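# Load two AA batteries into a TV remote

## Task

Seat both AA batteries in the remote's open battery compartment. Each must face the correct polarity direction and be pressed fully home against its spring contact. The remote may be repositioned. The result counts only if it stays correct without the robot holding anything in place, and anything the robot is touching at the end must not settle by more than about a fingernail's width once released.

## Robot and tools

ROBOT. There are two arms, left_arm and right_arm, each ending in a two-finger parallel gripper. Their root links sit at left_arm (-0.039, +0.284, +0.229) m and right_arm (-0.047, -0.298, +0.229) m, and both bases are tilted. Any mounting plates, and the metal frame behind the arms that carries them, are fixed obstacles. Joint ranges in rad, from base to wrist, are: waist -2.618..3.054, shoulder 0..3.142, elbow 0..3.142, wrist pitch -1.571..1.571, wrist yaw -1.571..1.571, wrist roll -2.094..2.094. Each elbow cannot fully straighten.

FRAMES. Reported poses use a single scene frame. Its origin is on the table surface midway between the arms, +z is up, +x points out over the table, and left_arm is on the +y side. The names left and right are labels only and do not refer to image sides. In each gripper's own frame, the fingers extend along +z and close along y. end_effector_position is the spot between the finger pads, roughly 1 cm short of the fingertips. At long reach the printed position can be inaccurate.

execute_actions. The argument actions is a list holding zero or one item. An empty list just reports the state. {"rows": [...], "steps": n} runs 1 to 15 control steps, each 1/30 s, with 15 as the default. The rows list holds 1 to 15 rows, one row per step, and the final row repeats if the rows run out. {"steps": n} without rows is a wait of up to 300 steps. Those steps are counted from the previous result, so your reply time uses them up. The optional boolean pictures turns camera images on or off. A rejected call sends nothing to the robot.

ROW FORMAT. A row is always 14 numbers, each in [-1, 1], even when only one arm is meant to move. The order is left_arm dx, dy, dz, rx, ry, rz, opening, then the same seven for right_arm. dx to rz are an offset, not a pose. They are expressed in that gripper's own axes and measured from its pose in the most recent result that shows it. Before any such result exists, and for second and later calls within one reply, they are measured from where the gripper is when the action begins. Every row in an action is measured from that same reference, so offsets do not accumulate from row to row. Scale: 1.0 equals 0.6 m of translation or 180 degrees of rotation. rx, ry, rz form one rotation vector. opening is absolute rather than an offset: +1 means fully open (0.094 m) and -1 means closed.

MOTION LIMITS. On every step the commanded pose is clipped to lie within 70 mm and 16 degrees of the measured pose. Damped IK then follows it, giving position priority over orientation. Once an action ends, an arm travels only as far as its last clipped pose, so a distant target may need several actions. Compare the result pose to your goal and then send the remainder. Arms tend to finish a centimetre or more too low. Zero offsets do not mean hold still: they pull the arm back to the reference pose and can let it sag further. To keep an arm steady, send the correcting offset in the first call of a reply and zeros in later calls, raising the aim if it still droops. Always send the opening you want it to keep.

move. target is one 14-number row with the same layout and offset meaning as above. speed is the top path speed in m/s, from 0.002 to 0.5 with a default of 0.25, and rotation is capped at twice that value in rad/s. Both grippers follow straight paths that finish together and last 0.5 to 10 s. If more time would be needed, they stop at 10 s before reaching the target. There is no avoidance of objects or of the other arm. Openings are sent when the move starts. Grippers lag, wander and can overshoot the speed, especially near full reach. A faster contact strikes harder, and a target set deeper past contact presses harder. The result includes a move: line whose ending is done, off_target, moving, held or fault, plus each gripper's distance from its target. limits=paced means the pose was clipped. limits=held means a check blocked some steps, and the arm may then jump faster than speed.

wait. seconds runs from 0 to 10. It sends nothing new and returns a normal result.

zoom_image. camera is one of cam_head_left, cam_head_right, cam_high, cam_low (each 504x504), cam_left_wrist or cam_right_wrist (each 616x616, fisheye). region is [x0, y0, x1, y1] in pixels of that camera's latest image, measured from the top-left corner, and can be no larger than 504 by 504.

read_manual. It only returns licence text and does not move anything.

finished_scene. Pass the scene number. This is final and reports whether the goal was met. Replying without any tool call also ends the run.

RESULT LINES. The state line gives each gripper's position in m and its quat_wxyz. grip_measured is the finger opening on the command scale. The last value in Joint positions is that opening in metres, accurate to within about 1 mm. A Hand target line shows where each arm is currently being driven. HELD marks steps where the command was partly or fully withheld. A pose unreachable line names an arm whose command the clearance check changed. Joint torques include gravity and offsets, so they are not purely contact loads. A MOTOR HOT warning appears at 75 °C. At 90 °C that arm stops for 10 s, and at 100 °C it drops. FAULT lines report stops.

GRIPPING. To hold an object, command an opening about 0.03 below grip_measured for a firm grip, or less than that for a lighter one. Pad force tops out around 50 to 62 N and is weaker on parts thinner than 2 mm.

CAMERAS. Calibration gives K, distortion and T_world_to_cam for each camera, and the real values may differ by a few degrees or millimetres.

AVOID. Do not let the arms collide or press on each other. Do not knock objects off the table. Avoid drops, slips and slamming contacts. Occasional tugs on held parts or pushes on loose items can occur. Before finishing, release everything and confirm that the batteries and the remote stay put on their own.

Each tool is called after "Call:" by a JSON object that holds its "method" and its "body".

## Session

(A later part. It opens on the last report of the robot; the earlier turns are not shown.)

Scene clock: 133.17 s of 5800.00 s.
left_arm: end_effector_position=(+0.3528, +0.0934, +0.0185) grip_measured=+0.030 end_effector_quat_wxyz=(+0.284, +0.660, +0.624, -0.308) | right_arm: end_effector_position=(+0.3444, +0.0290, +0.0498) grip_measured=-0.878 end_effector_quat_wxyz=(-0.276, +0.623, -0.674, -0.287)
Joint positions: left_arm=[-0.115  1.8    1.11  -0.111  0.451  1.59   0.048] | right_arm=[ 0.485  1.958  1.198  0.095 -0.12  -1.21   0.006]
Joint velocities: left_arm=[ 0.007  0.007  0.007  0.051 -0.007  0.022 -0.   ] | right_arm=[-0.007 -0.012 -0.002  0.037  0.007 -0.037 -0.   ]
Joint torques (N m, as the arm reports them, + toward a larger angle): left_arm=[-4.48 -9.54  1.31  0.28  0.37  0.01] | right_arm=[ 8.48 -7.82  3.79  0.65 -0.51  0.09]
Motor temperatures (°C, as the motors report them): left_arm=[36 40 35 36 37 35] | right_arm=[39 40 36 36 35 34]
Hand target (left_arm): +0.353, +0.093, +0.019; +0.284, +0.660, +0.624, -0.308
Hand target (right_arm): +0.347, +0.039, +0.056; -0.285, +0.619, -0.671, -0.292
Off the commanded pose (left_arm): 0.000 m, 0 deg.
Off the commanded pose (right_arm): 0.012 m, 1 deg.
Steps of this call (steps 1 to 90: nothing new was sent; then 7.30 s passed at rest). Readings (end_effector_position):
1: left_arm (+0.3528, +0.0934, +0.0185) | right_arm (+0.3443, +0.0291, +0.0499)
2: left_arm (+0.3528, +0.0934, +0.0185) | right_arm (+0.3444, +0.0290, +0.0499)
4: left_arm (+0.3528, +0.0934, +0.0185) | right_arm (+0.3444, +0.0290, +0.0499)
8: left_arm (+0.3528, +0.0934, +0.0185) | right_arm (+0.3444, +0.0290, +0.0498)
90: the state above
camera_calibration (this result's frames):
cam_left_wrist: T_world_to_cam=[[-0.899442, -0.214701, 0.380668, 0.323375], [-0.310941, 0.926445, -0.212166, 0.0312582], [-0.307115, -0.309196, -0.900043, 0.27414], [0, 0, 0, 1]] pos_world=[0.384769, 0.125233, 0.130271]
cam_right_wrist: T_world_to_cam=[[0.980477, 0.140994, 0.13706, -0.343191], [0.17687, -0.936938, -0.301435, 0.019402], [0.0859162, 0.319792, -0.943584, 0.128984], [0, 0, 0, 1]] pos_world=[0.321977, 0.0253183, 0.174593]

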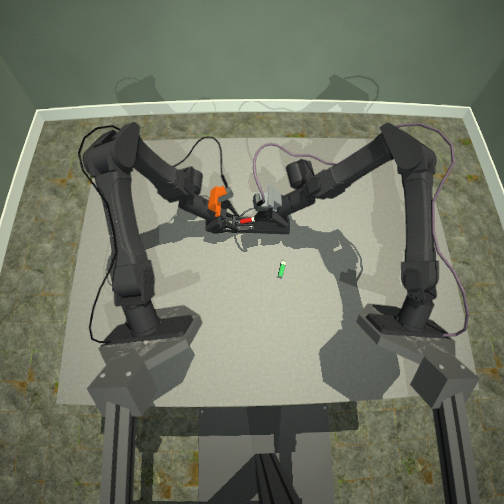

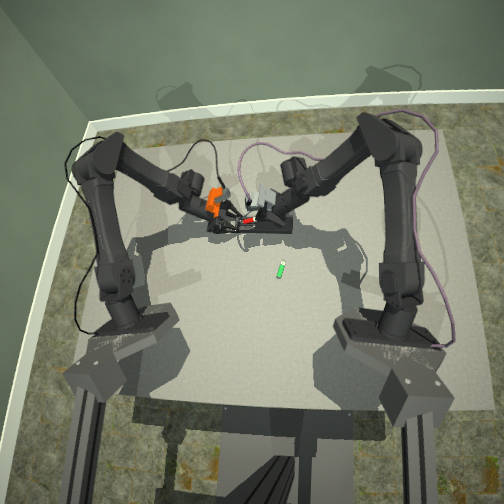

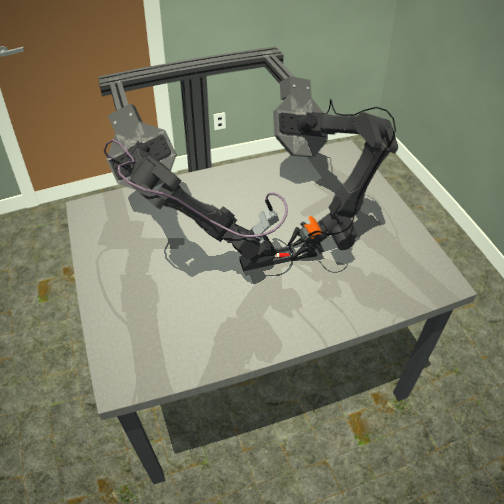

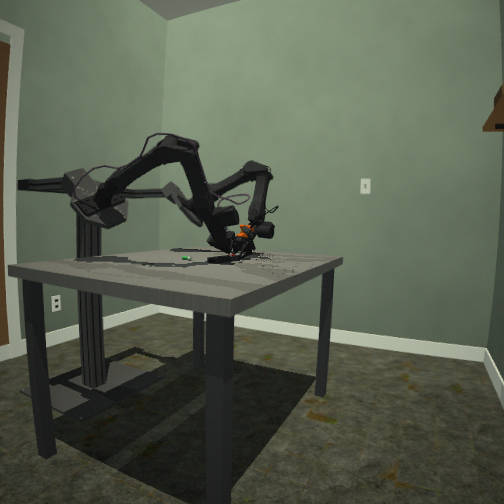

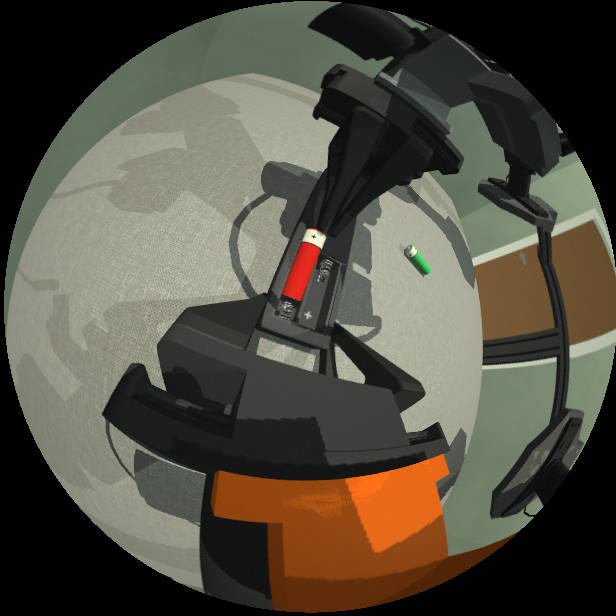

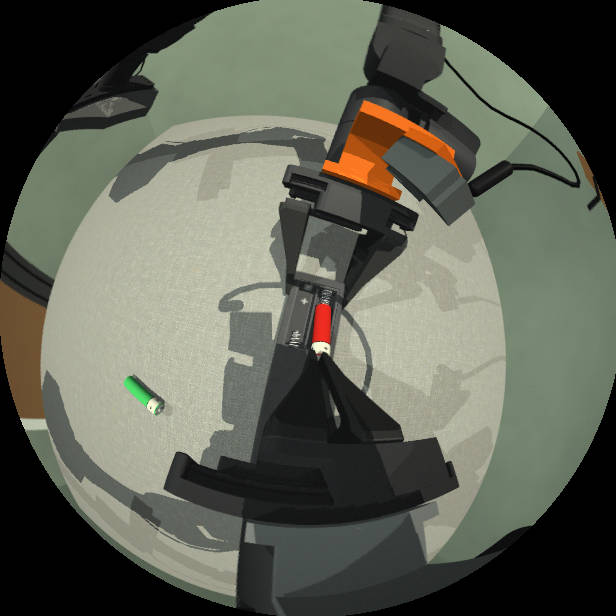

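Call:
{"method": "execute_actions", "body": {"actions": [{"rows":[[0,0,0,0,0,0,-0.03,-0.016,-0.007,0.006,0.002,0,0,-0.88],[0,0,0,0,0,0,-0.03,-0.014,-0.009,0.007,0.003,0,0,-0.88],[0,0,0,0,0,0,-0.03,-0.012,-0.010,0.008,0.004,0,0,-0.88],[0,0,0,0,0,0,-0.03,-0.010,-0.012,0.009,0.005,0,0,-0.88],[0,0,0,0,0,0,-0.03,-0.008,-0.012,0.010,0.005,0,0,-0.88]],"steps":15}]}}

Call:
{"method": "zoom_image", "body": {"camera": "cam_left_wrist", "region": [250,180,400,330]}}

Call:
{"method": "zoom_image", "body": {"camera": "cam_right_wrist", "region": [250,260,400,410]}}

Scene clock: 136.87 s of 5800.00 s.
left_arm: end_effector_position=(+0.3528, +0.0934, +0.0185) grip_measured=+0.030 end_effector_quat_wxyz=(+0.284, +0.660, +0.624, -0.308) | right_arm: end_effector_position=(+0.3485, +0.0296, +0.0463) grip_measured=-0.878 end_effector_quat_wxyz=(-0.275, +0.623, -0.677, -0.279)
Joint positions: left_arm=[-0.115  1.8    1.11  -0.111  0.451  1.59   0.048] | right_arm=[ 0.485  1.97   1.215  0.096 -0.104 -1.209  0.006]
Joint velocities: left_arm=[-0.002 -0.007  0.002 -0.022 -0.007 -0.007 -0.001] | right_arm=[-0.022 -0.022 -0.007 -0.022  0.007  0.051 -0.001]
Joint torques (N m, as the arm reports them, + toward a larger angle): left_arm=[-4.47 -9.55  1.31  0.28  0.37  0.01] | right_arm=[ 7.76 -7.86  3.74  0.65 -0.51  0.06]
Motor temperatures (°C, as the motors report them): left_arm=[36 41 35 36 37 35] | right_arm=[39 40 36 36 35 34]
Hand target (left_arm): +0.353, +0.093, +0.019; +0.284, +0.660, +0.624, -0.308
Hand target (right_arm): +0.352, +0.036, +0.049; -0.281, +0.620, -0.676, -0.282
Off the commanded pose (left_arm): 0.000 m, 0 deg.
Off the commanded pose (right_arm): 0.008 m, 1 deg.
Steps of this call (steps 1 to 90: nothing new was sent; then 0.20 s passed at rest; steps 91 to 105: all 15 steps of this action). Readings (end_effector_position):
91: left_arm (+0.3528, +0.0934, +0.0185) | right_arm (+0.3448, +0.0287, +0.0496)
92: left_arm (+0.3528, +0.0934, +0.0185) | right_arm (+0.3455, +0.0285, +0.0490)
94: left_arm (+0.3528, +0.0934, +0.0185) | right_arm (+0.3480, +0.0286, +0.0485)
98: left_arm (+0.3528, +0.0934, +0.0185) | right_arm (+0.3494, +0.0294, +0.0473)
105: the state above
camera_calibration (this result's frames):
cam_left_wrist: T_world_to_cam=[[-0.899442, -0.214701, 0.380668, 0.323375], [-0.310941, 0.926445, -0.212166, 0.0312582], [-0.307115, -0.309196, -0.900043, 0.27414], [0, 0, 0, 1]] pos_world=[0.384769, 0.125233, 0.130271]
cam_right_wrist: T_world_to_cam=[[0.980535, 0.135985, 0.141632, -0.346863], [0.172134, -0.942363, -0.286917, 0.0192699], [0.0944521, 0.305711, -0.947428, 0.122714], [0, 0, 0, 1]] pos_world=[0.325203, 0.0278124, 0.170918]

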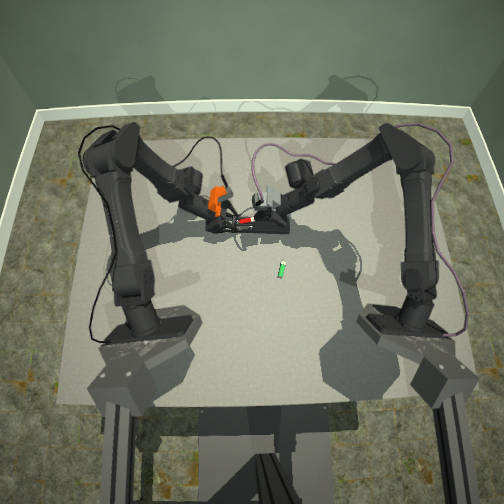

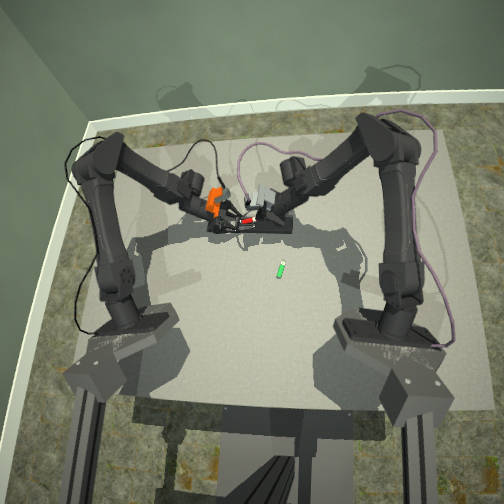

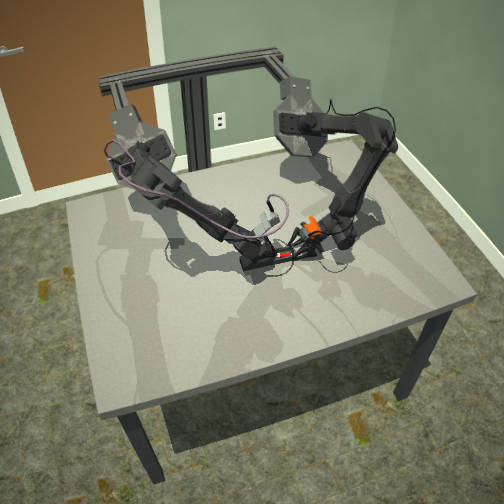

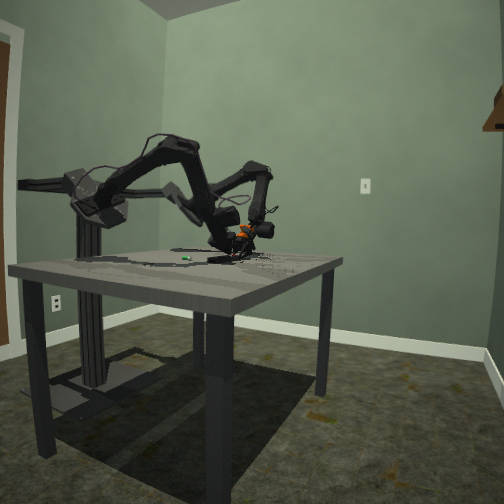

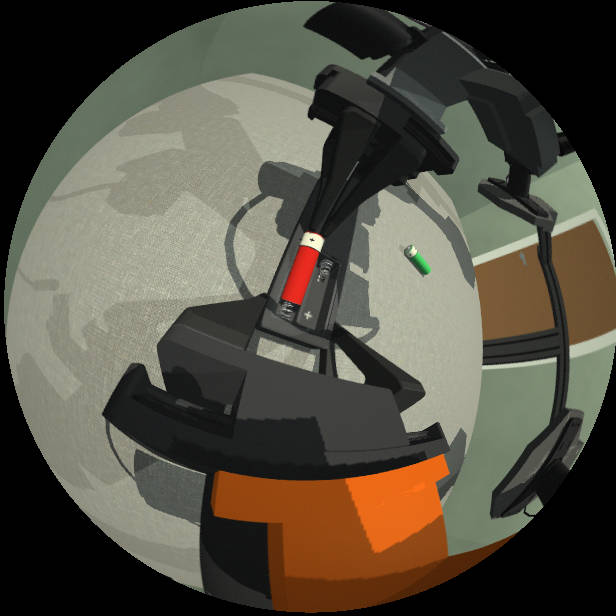

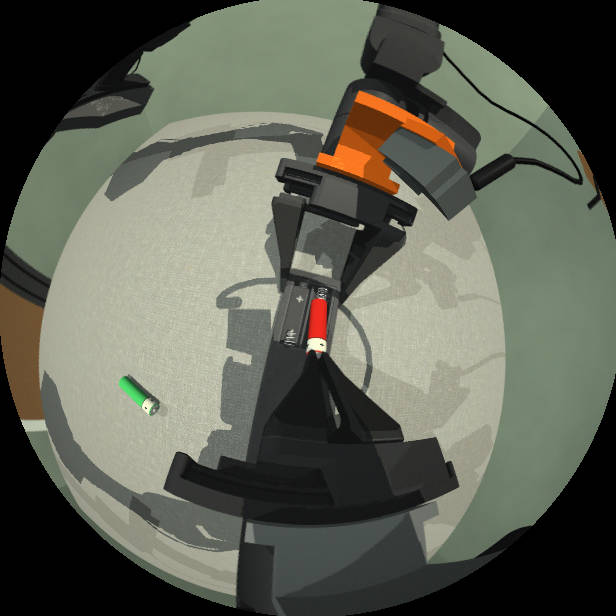

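Region (250, 180, 400, 330) of cam_left_wrist's 616x616 image, scaled by 3.360, with more detail than that image has.

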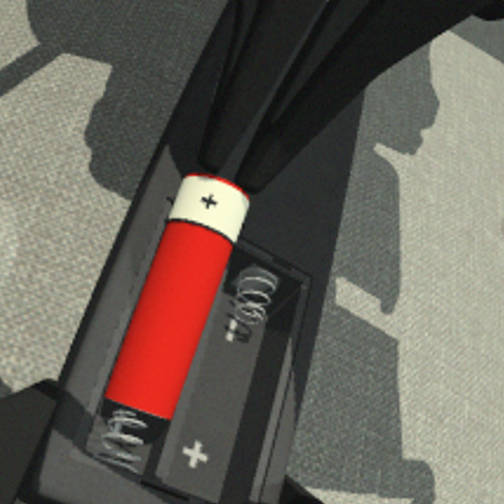

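Region (250, 260, 400, 410) of cam_right_wrist's 616x616 image, scaled by 3.360, with more detail than that image has.

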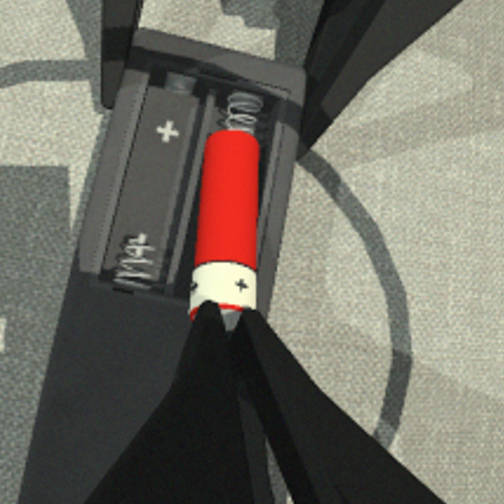

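Call:
{"method": "execute_actions", "body": {"actions": [{"rows":[[-0.001,0,0.002,0,0,0,-0.03,-0.010,-0.005,0.007,0,-0.004,0,-0.88],[-0.002,0,0.003,0,0,0,-0.03,-0.010,-0.005,0.010,0,-0.004,0,-0.88],[-0.003,0,0.004,0,0,0,-0.03,-0.011,-0.005,0.013,0,-0.004,0,-0.88],[-0.004,0,0.005,0,0,0,-0.03,-0.012,-0.005,0.015,0,-0.004,0,-0.88],[-0.005,0,0.006,0,0,0,-0.03,-0.013,-0.005,0.017,0,-0.004,0,-0.88],[-0.006,0,0.007,0,0,0,-0.03,-0.015,-0.005,0.019,0,-0.004,0,-0.88],[-0.007,0,0.008,0,0,0,-0.03,-0.016,-0.005,0.021,0,-0.004,0,-0.88],[-0.007,0,0.009,0,0,0,-0.03,-0.018,-0.005,0.023,0,-0.004,0,-0.88],[-0.008,0,0.010,0,0,0,-0.03,-0.019,-0.005,0.025,0,-0.004,0,-0.88],[-0.008,0,0.011,0,0,0,-0.03,-0.021,-0.005,0.027,0,-0.004,0,-0.88],[-0.008,0,0.011,0,0,0,-0.03,-0.022,-0.005,0.029,0,-0.004,0,-0.88]],"steps":15}]}}

Call:
{"method": "zoom_image", "body": {"camera": "cam_left_wrist", "region": [250,180,400,330]}}

Scene clock: 142.67 s of 5800.00 s.
left_arm: end_effector_position=(+0.3552, +0.0935, +0.0182) grip_measured=+0.030 end_effector_quat_wxyz=(+0.286, +0.657, +0.627, -0.305) | right_arm: end_effector_position=(+0.3522, +0.0363, +0.0410) grip_measured=-0.878 end_effector_quat_wxyz=(-0.271, +0.624, -0.678, -0.278)
Joint positions: left_arm=[-0.115  1.8    1.11  -0.101  0.449  1.58   0.048] | right_arm=[ 0.489  2.005  1.26   0.079 -0.094 -1.207  0.006]
Joint velocities: left_arm=[ 0.017  0.007  0.007  0.022 -0.007 -0.037 -0.001] | right_arm=[ 0.012 -0.022  0.012  0.022 -0.007  0.007 -0.   ]
Joint torques (N m, as the arm reports them, + toward a larger angle): left_arm=[-6.31 -8.76  1.49  0.36  0.23 -0.03] | right_arm=[ 9.1  -6.66  4.27  0.79 -0.51  0.16]
Motor temperatures (°C, as the motors report them): left_arm=[36 41 35 36 37 35] | right_arm=[39 40 36 36 35 34]
Hand target (left_arm): +0.352, +0.085, +0.018; +0.284, +0.660, +0.624, -0.308
Hand target (right_arm): +0.352, +0.051, +0.044; -0.279, +0.621, -0.675, -0.283
Off the commanded pose (left_arm): 0.009 m, 1 deg.
Off the commanded pose (right_arm): 0.015 m, 1 deg.
Steps of this call (steps 1 to 90: nothing new was sent; then 2.30 s passed at rest; steps 91 to 105: all 15 steps of this action). Readings (end_effector_position):
91: left_arm (+0.3528, +0.0934, +0.0185) | right_arm (+0.3485, +0.0296, +0.0463)
92: left_arm (+0.3528, +0.0934, +0.0185) | right_arm (+0.3487, +0.0298, +0.0461)
94: left_arm (+0.3529, +0.0935, +0.0185) | right_arm (+0.3500, +0.0313, +0.0449)
98: left_arm (+0.3538, +0.0936, +0.0183) | right_arm (+0.3511, +0.0337, +0.0436)
105: the state above
camera_calibration (this result's frames):
cam_left_wrist: T_world_to_cam=[[-0.897881, -0.224943, 0.37843, 0.326101], [-0.320274, 0.923544, -0.210932, 0.035395], [-0.302049, -0.310593, -0.901276, 0.272985], [0, 0, 0, 1]] pos_world=[0.386591, 0.125452, 0.130094]
cam_right_wrist: T_world_to_cam=[[0.980643, 0.139133, 0.137773, -0.350655], [0.17329, -0.944273, -0.279857, 0.0227969], [0.0911581, 0.298314, -0.950105, 0.116811], [0, 0, 0, 1]] pos_world=[0.329269, 0.0354676, 0.165674]

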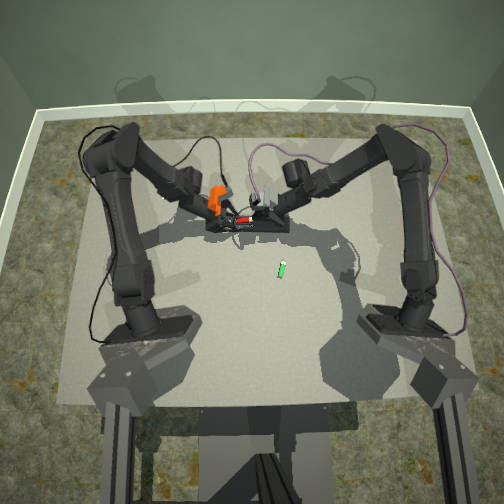

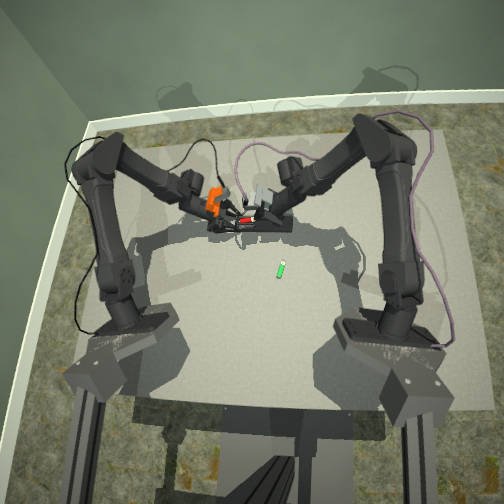

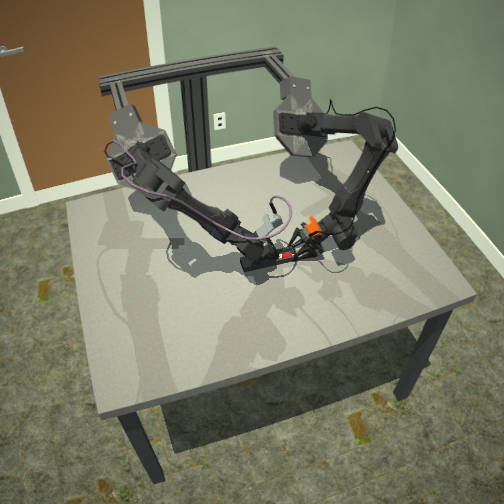

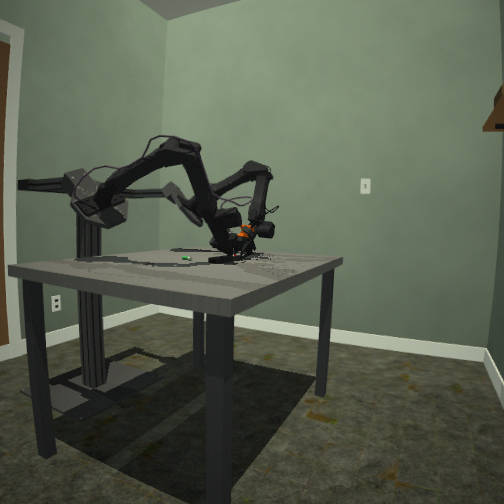

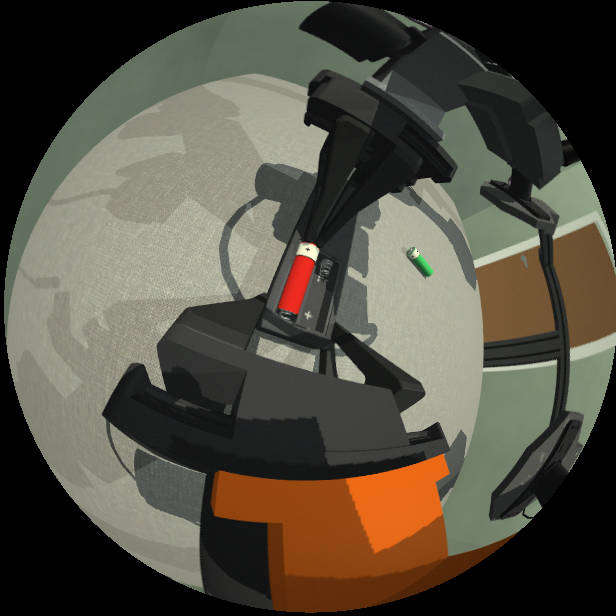

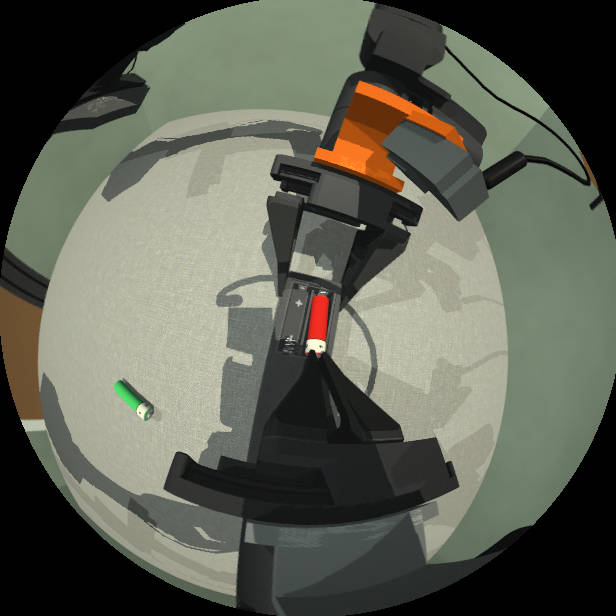

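Region (250, 180, 400, 330) of cam_left_wrist's 616x616 image, scaled by 3.360, with more detail than that image has.

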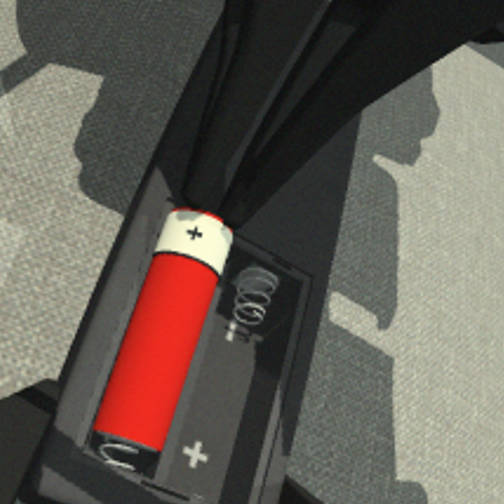

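Call:
{"method": "execute_actions", "body": {"actions": [{"rows":[[-0.009,-0.005,0.011,0,0,0,-0.03,-0.021,0.001,0.016,0,-0.004,0,-0.88],[-0.009,-0.005,0.012,0,0,0,-0.03,-0.022,0.002,0.018,0,-0.004,0,-0.88],[-0.010,-0.005,0.012,0,0,0,-0.03,-0.023,0.002,0.020,0,-0.004,0,-0.88],[-0.010,-0.005,0.013,0,0,0,-0.03,-0.024,0.003,0.021,0,-0.004,0,-0.88],[-0.011,-0.005,0.014,0,0,0,-0.03,-0.025,0.003,0.023,0,-0.004,0,-0.88],[-0.011,-0.005,0.014,0,0,0,-0.03,-0.026,0.003,0.024,0,-0.004,0,-0.88],[-0.012,-0.005,0.015,0,0,0,-0.03,-0.027,0.003,0.026,0,-0.004,0,-0.88],[-0.012,-0.005,0.016,0,0,0,-0.03,-0.028,0.003,0.027,0,-0.004,0,-0.88],[-0.012,-0.005,0.016,0,0,0,-0.03,-0.029,0.003,0.029,0,-0.004,0,-0.88],[-0.012,-0.005,0.016,0,0,0,-0.03,-0.029,0.003,0.030,0,-0.004,0,-0.88]],"steps":15}]}}

Call:
{"method": "zoom_image", "body": {"camera": "cam_left_wrist", "region": [250,180,400,330]}}

Call:
{"method": "zoom_image", "body": {"camera": "cam_right_wrist", "region": [250,260,400,410]}}

Scene clock: 149.43 s of 5800.00 s.
left_arm: end_effector_position=(+0.3593, +0.0924, +0.0190) grip_measured=+0.030 end_effector_quat_wxyz=(+0.287, +0.654, +0.633, -0.299) | right_arm: end_effector_position=(+0.3554, +0.0490, +0.0387) grip_measured=-0.878 end_effector_quat_wxyz=(-0.273, +0.625, -0.679, -0.272)
Joint positions: left_arm=[-0.121  1.797  1.11  -0.086  0.438  1.56   0.048] | right_arm=[ 0.51   2.044  1.305  0.082 -0.069 -1.196  0.006]
Joint velocities: left_arm=[-0.061 -0.002  0.017 -0.081 -0.168 -0.037  0.001] | right_arm=[ 0.046  0.085  0.056  0.11   0.037  0.037 -0.001]
Joint torques (N m, as the arm reports them, + toward a larger angle): left_arm=[-6.16 -8.22  0.75  0.54  0.39 -0.03] | right_arm=[ 8.75 -7.53  3.66  0.53 -0.52  0.11]
Motor temperatures (°C, as the motors report them): left_arm=[36 40 35 36 37 35] | right_arm=[39 40 36 36 35 34]
Hand target (left_arm): +0.352, +0.082, +0.018; +0.286, +0.657, +0.627, -0.305
Hand target (right_arm): +0.352, +0.061, +0.041; -0.275, +0.623, -0.676, -0.282
Off the commanded pose (left_arm): 0.013 m, 1 deg.
Off the commanded pose (right_arm): 0.013 m, 1 deg.
Steps of this call (steps 1 to 90: nothing new was sent; then 3.27 s passed at rest; steps 91 to 105: all 15 steps of this action). Readings (end_effector_position):
91: left_arm (+0.3555, +0.0935, +0.0182) | right_arm (+0.3523, +0.0362, +0.0410)
92: left_arm (+0.3556, +0.0935, +0.0182) | right_arm (+0.3525, +0.0364, +0.0408)
94: left_arm (+0.3567, +0.0937, +0.0184) | right_arm (+0.3538, +0.0370, +0.0409)
98: left_arm (+0.3582, +0.0942, +0.0184) | right_arm (+0.3555, +0.0394, +0.0408)
105: the state above
camera_calibration (this result's frames):
cam_left_wrist: T_world_to_cam=[[-0.895372, -0.241859, 0.373915, 0.329956], [-0.334518, 0.919544, -0.206246, 0.0432617], [-0.293949, -0.309748, -0.90424, 0.271606], [0, 0, 0, 1]] pos_world=[0.389744, 0.124151, 0.131144]
cam_right_wrist: T_world_to_cam=[[0.980239, 0.135248, 0.144356, -0.355223], [0.170787, -0.946845, -0.272609, 0.0343482], [0.0998126, 0.291877, -0.951234, 0.107888], [0, 0, 0, 1]] pos_world=[0.331569, 0.0490757, 0.163269]

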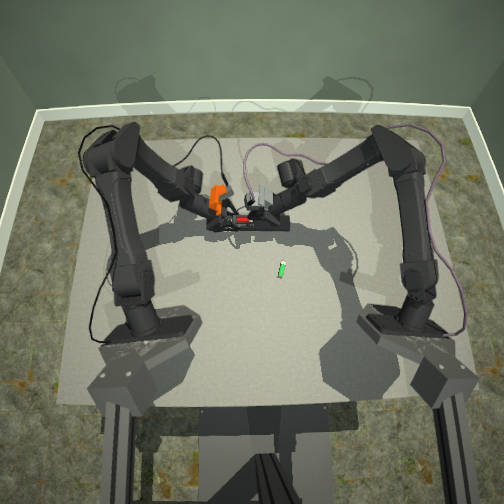

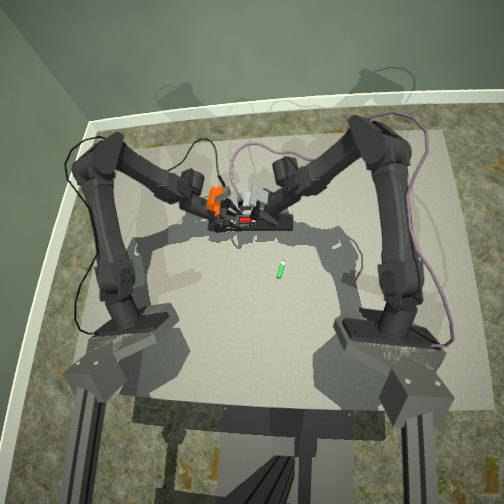

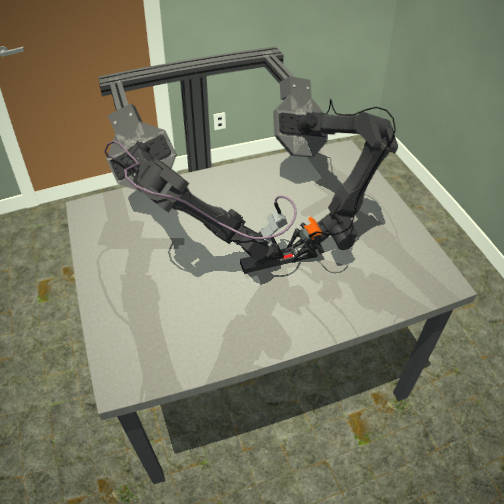

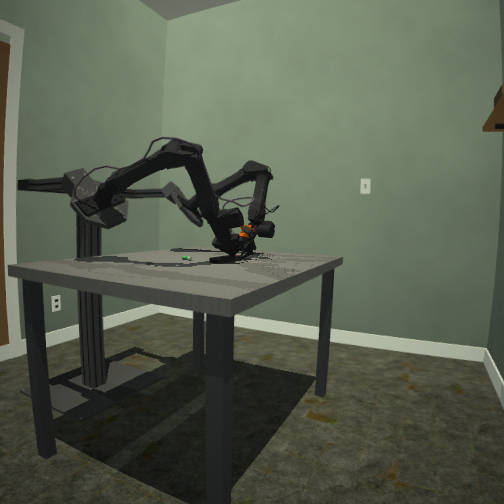

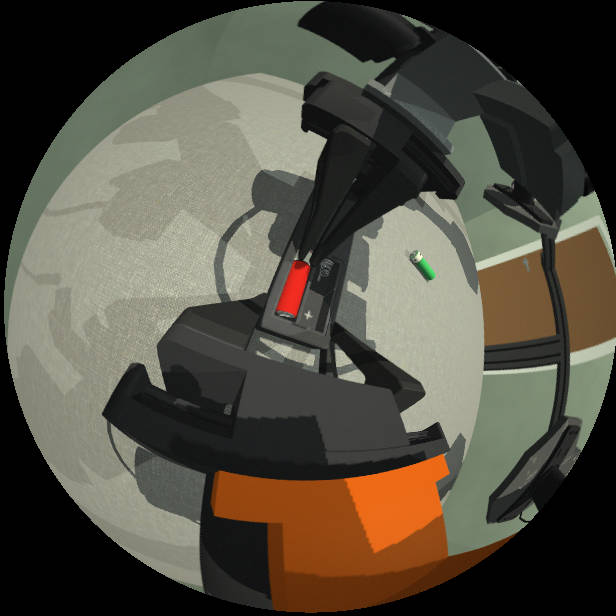

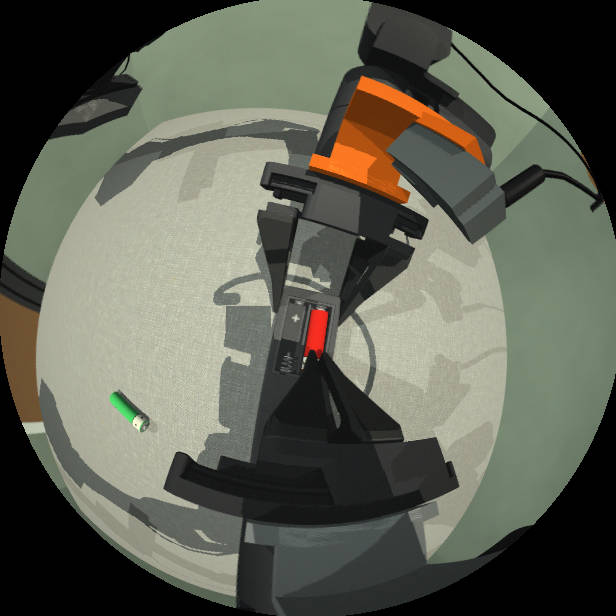

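Region (250, 180, 400, 330) of cam_left_wrist's 616x616 image, scaled by 3.360, with more detail than that image has.

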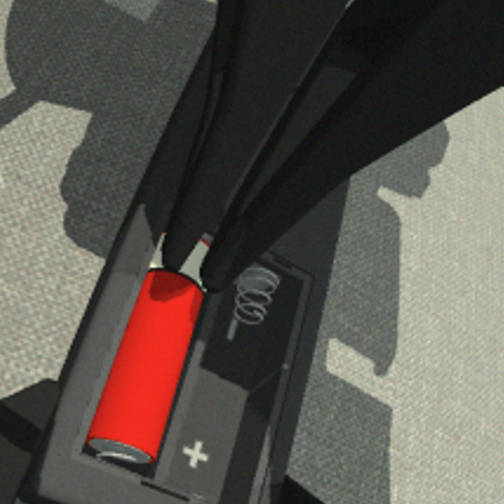

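Region (250, 260, 400, 410) of cam_right_wrist's 616x616 image, scaled by 3.360, with more detail than that image has.

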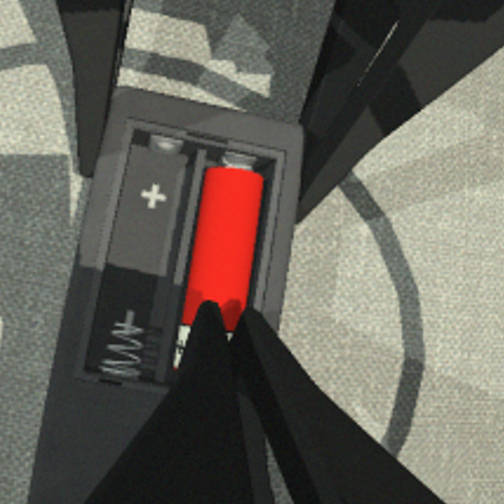

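Call:
{"method": "execute_actions", "body": {"actions": [{"rows":[[-0.008,0,0.010,0,0,0,-0.03,-0.012,0,0.012,0,0.005,0,-0.92],[-0.005,0,0.007,0,0,0,-0.03,-0.010,0,0.012,0,0.01,0,-0.95],[-0.003,0,0.005,0,0,0,-0.03,-0.008,0,0.012,0,0.02,0,-0.98],[-0.002,0,0.003,0,0,0,-0.03,-0.006,0,0.013,0,0.03,0,-1],[0,0,0.002,0,0,0,-0.03,-0.004,0,0.014,0,0.04,0,-1],[0,0,0.002,0,0,0,-0.03,-0.002,0,0.015,0,0.05,0,-1],[0,0,0.002,0,0,0,-0.03,0,0,0.017,0,0.05,0,-1],[0,0,0.002,0,0,0,-0.03,0.003,0,0.019,0,0.05,0,-1],[0,0,0.002,0,0,0,-0.03,0.006,0,0.021,0,0.05,0,-1],[0,0,0.002,0,0,0,-0.03,0.009,0,0.023,0,0.05,0,-1],[0,0,0.002,0,0,0,-0.03,0.012,0,0.025,0,0.05,0,-1]],"steps":15}]}}

Call:
{"method": "zoom_image", "body": {"camera": "cam_left_wrist", "region": [250,180,400,330]}}

Scene clock: 154.33 s of 5800.00 s.
left_arm: end_effector_position=(+0.3596, +0.0919, +0.0188) grip_measured=+0.030 end_effector_quat_wxyz=(+0.286, +0.654, +0.634, -0.298) | right_arm: end_effector_position=(+0.3617, +0.0590, +0.0393) grip_measured=-0.996 end_effector_quat_wxyz=(-0.247, +0.639, -0.688, -0.238)
Joint positions: left_arm=[-0.124  1.797  1.11  -0.083  0.432  1.557  0.048] | right_arm=[ 0.56   2.079  1.388  0.011  0.058 -1.178  0.   ]
Joint velocities: left_arm=[ 0.007 -0.017  0.017 -0.037 -0.081 -0.007 -0.   ] | right_arm=[-0.002 -0.002  0.017 -0.051  0.037  0.022  0.   ]
Joint torques (N m, as the arm reports them, + toward a larger angle): left_arm=[-4.39 -9.28  1.46  0.34  0.42  0.04] | right_arm=[ 7.57 -6.65  3.78  0.49  0.23  0.11]
Motor temperatures (°C, as the motors report them): left_arm=[36 40 35 36 37 35] | right_arm=[39 40 36 36 35 34]
Hand target (left_arm): +0.359, +0.092, +0.018; +0.287, +0.654, +0.633, -0.299
Hand target (right_arm): +0.355, +0.054, +0.024; -0.220, +0.644, -0.698, -0.222
Off the commanded pose (left_arm): 0.001 m, 0 deg.
Off the commanded pose (right_arm): 0.018 m, 4 deg.
Steps of this call (steps 1 to 90: nothing new was sent; then 1.40 s passed at rest; steps 91 to 105: all 15 steps of this action). Readings (end_effector_position):
91: left_arm (+0.3591, +0.0920, +0.0188) | right_arm (+0.3558, +0.0512, +0.0389)
92: left_arm (+0.3593, +0.0919, +0.0188) | right_arm (+0.3563, +0.0516, +0.0396)
94: left_arm (+0.3596, +0.0919, +0.0188) | right_arm (+0.3570, +0.0528, +0.0401)
98: left_arm (+0.3596, +0.0919, +0.0188) | right_arm (+0.3598, +0.0571, +0.0400)
105: the state above
camera_calibration (this result's frames):
cam_left_wrist: T_world_to_cam=[[-0.8951, -0.244815, 0.372642, 0.330398], [-0.335861, 0.91991, -0.202394, 0.0441961], [-0.293247, -0.306319, -0.905635, 0.270889], [0, 0, 0, 1]] pos_world=[0.390021, 0.123209, 0.131152]
cam_right_wrist: T_world_to_cam=[[0.97817, 0.151249, 0.142506, -0.362975], [0.176296, -0.967035, -0.183745, 0.0386653], [0.110017, 0.204857, -0.972589, 0.107161], [0, 0, 0, 1]] pos_world=[0.336445, 0.0703375, 0.163055]

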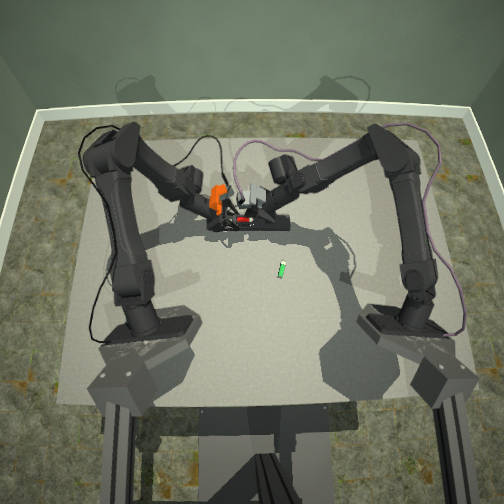

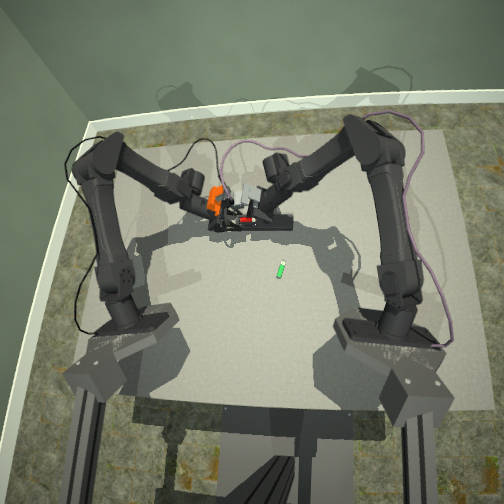

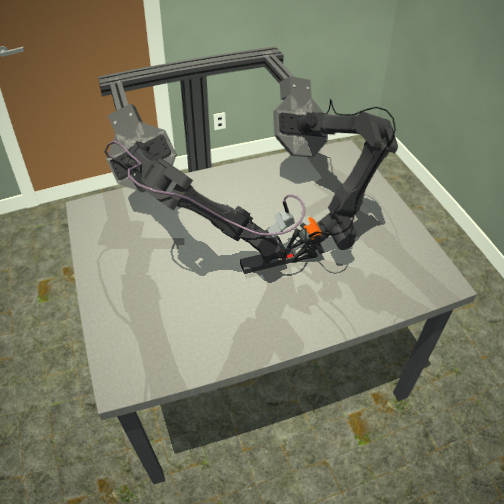

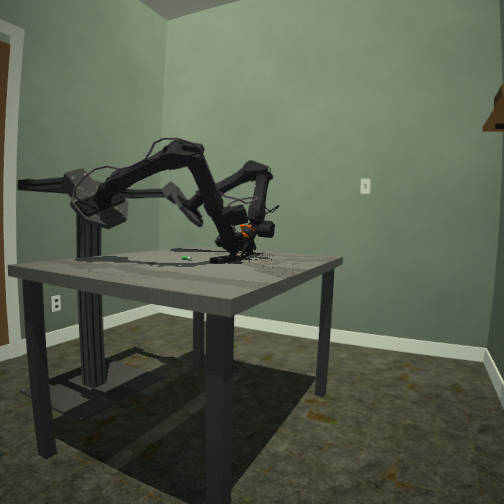

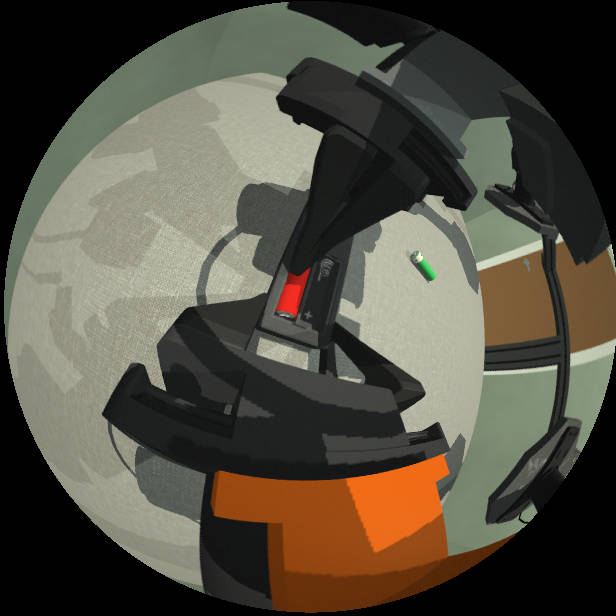

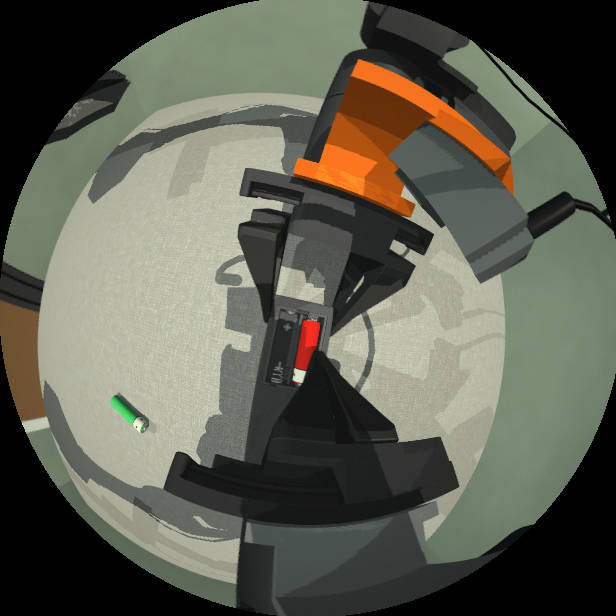

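Region (250, 180, 400, 330) of cam_left_wrist's 616x616 image, scaled by 3.360, with more detail than that image has.

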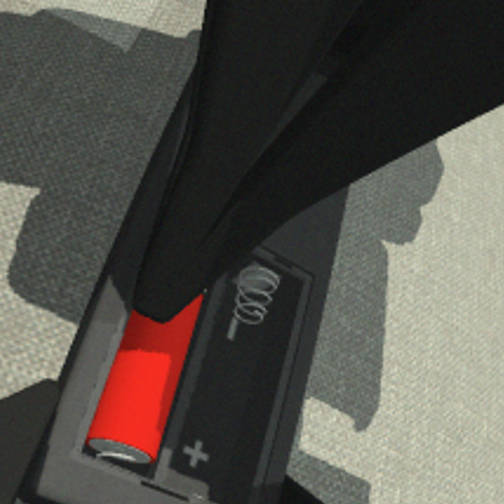

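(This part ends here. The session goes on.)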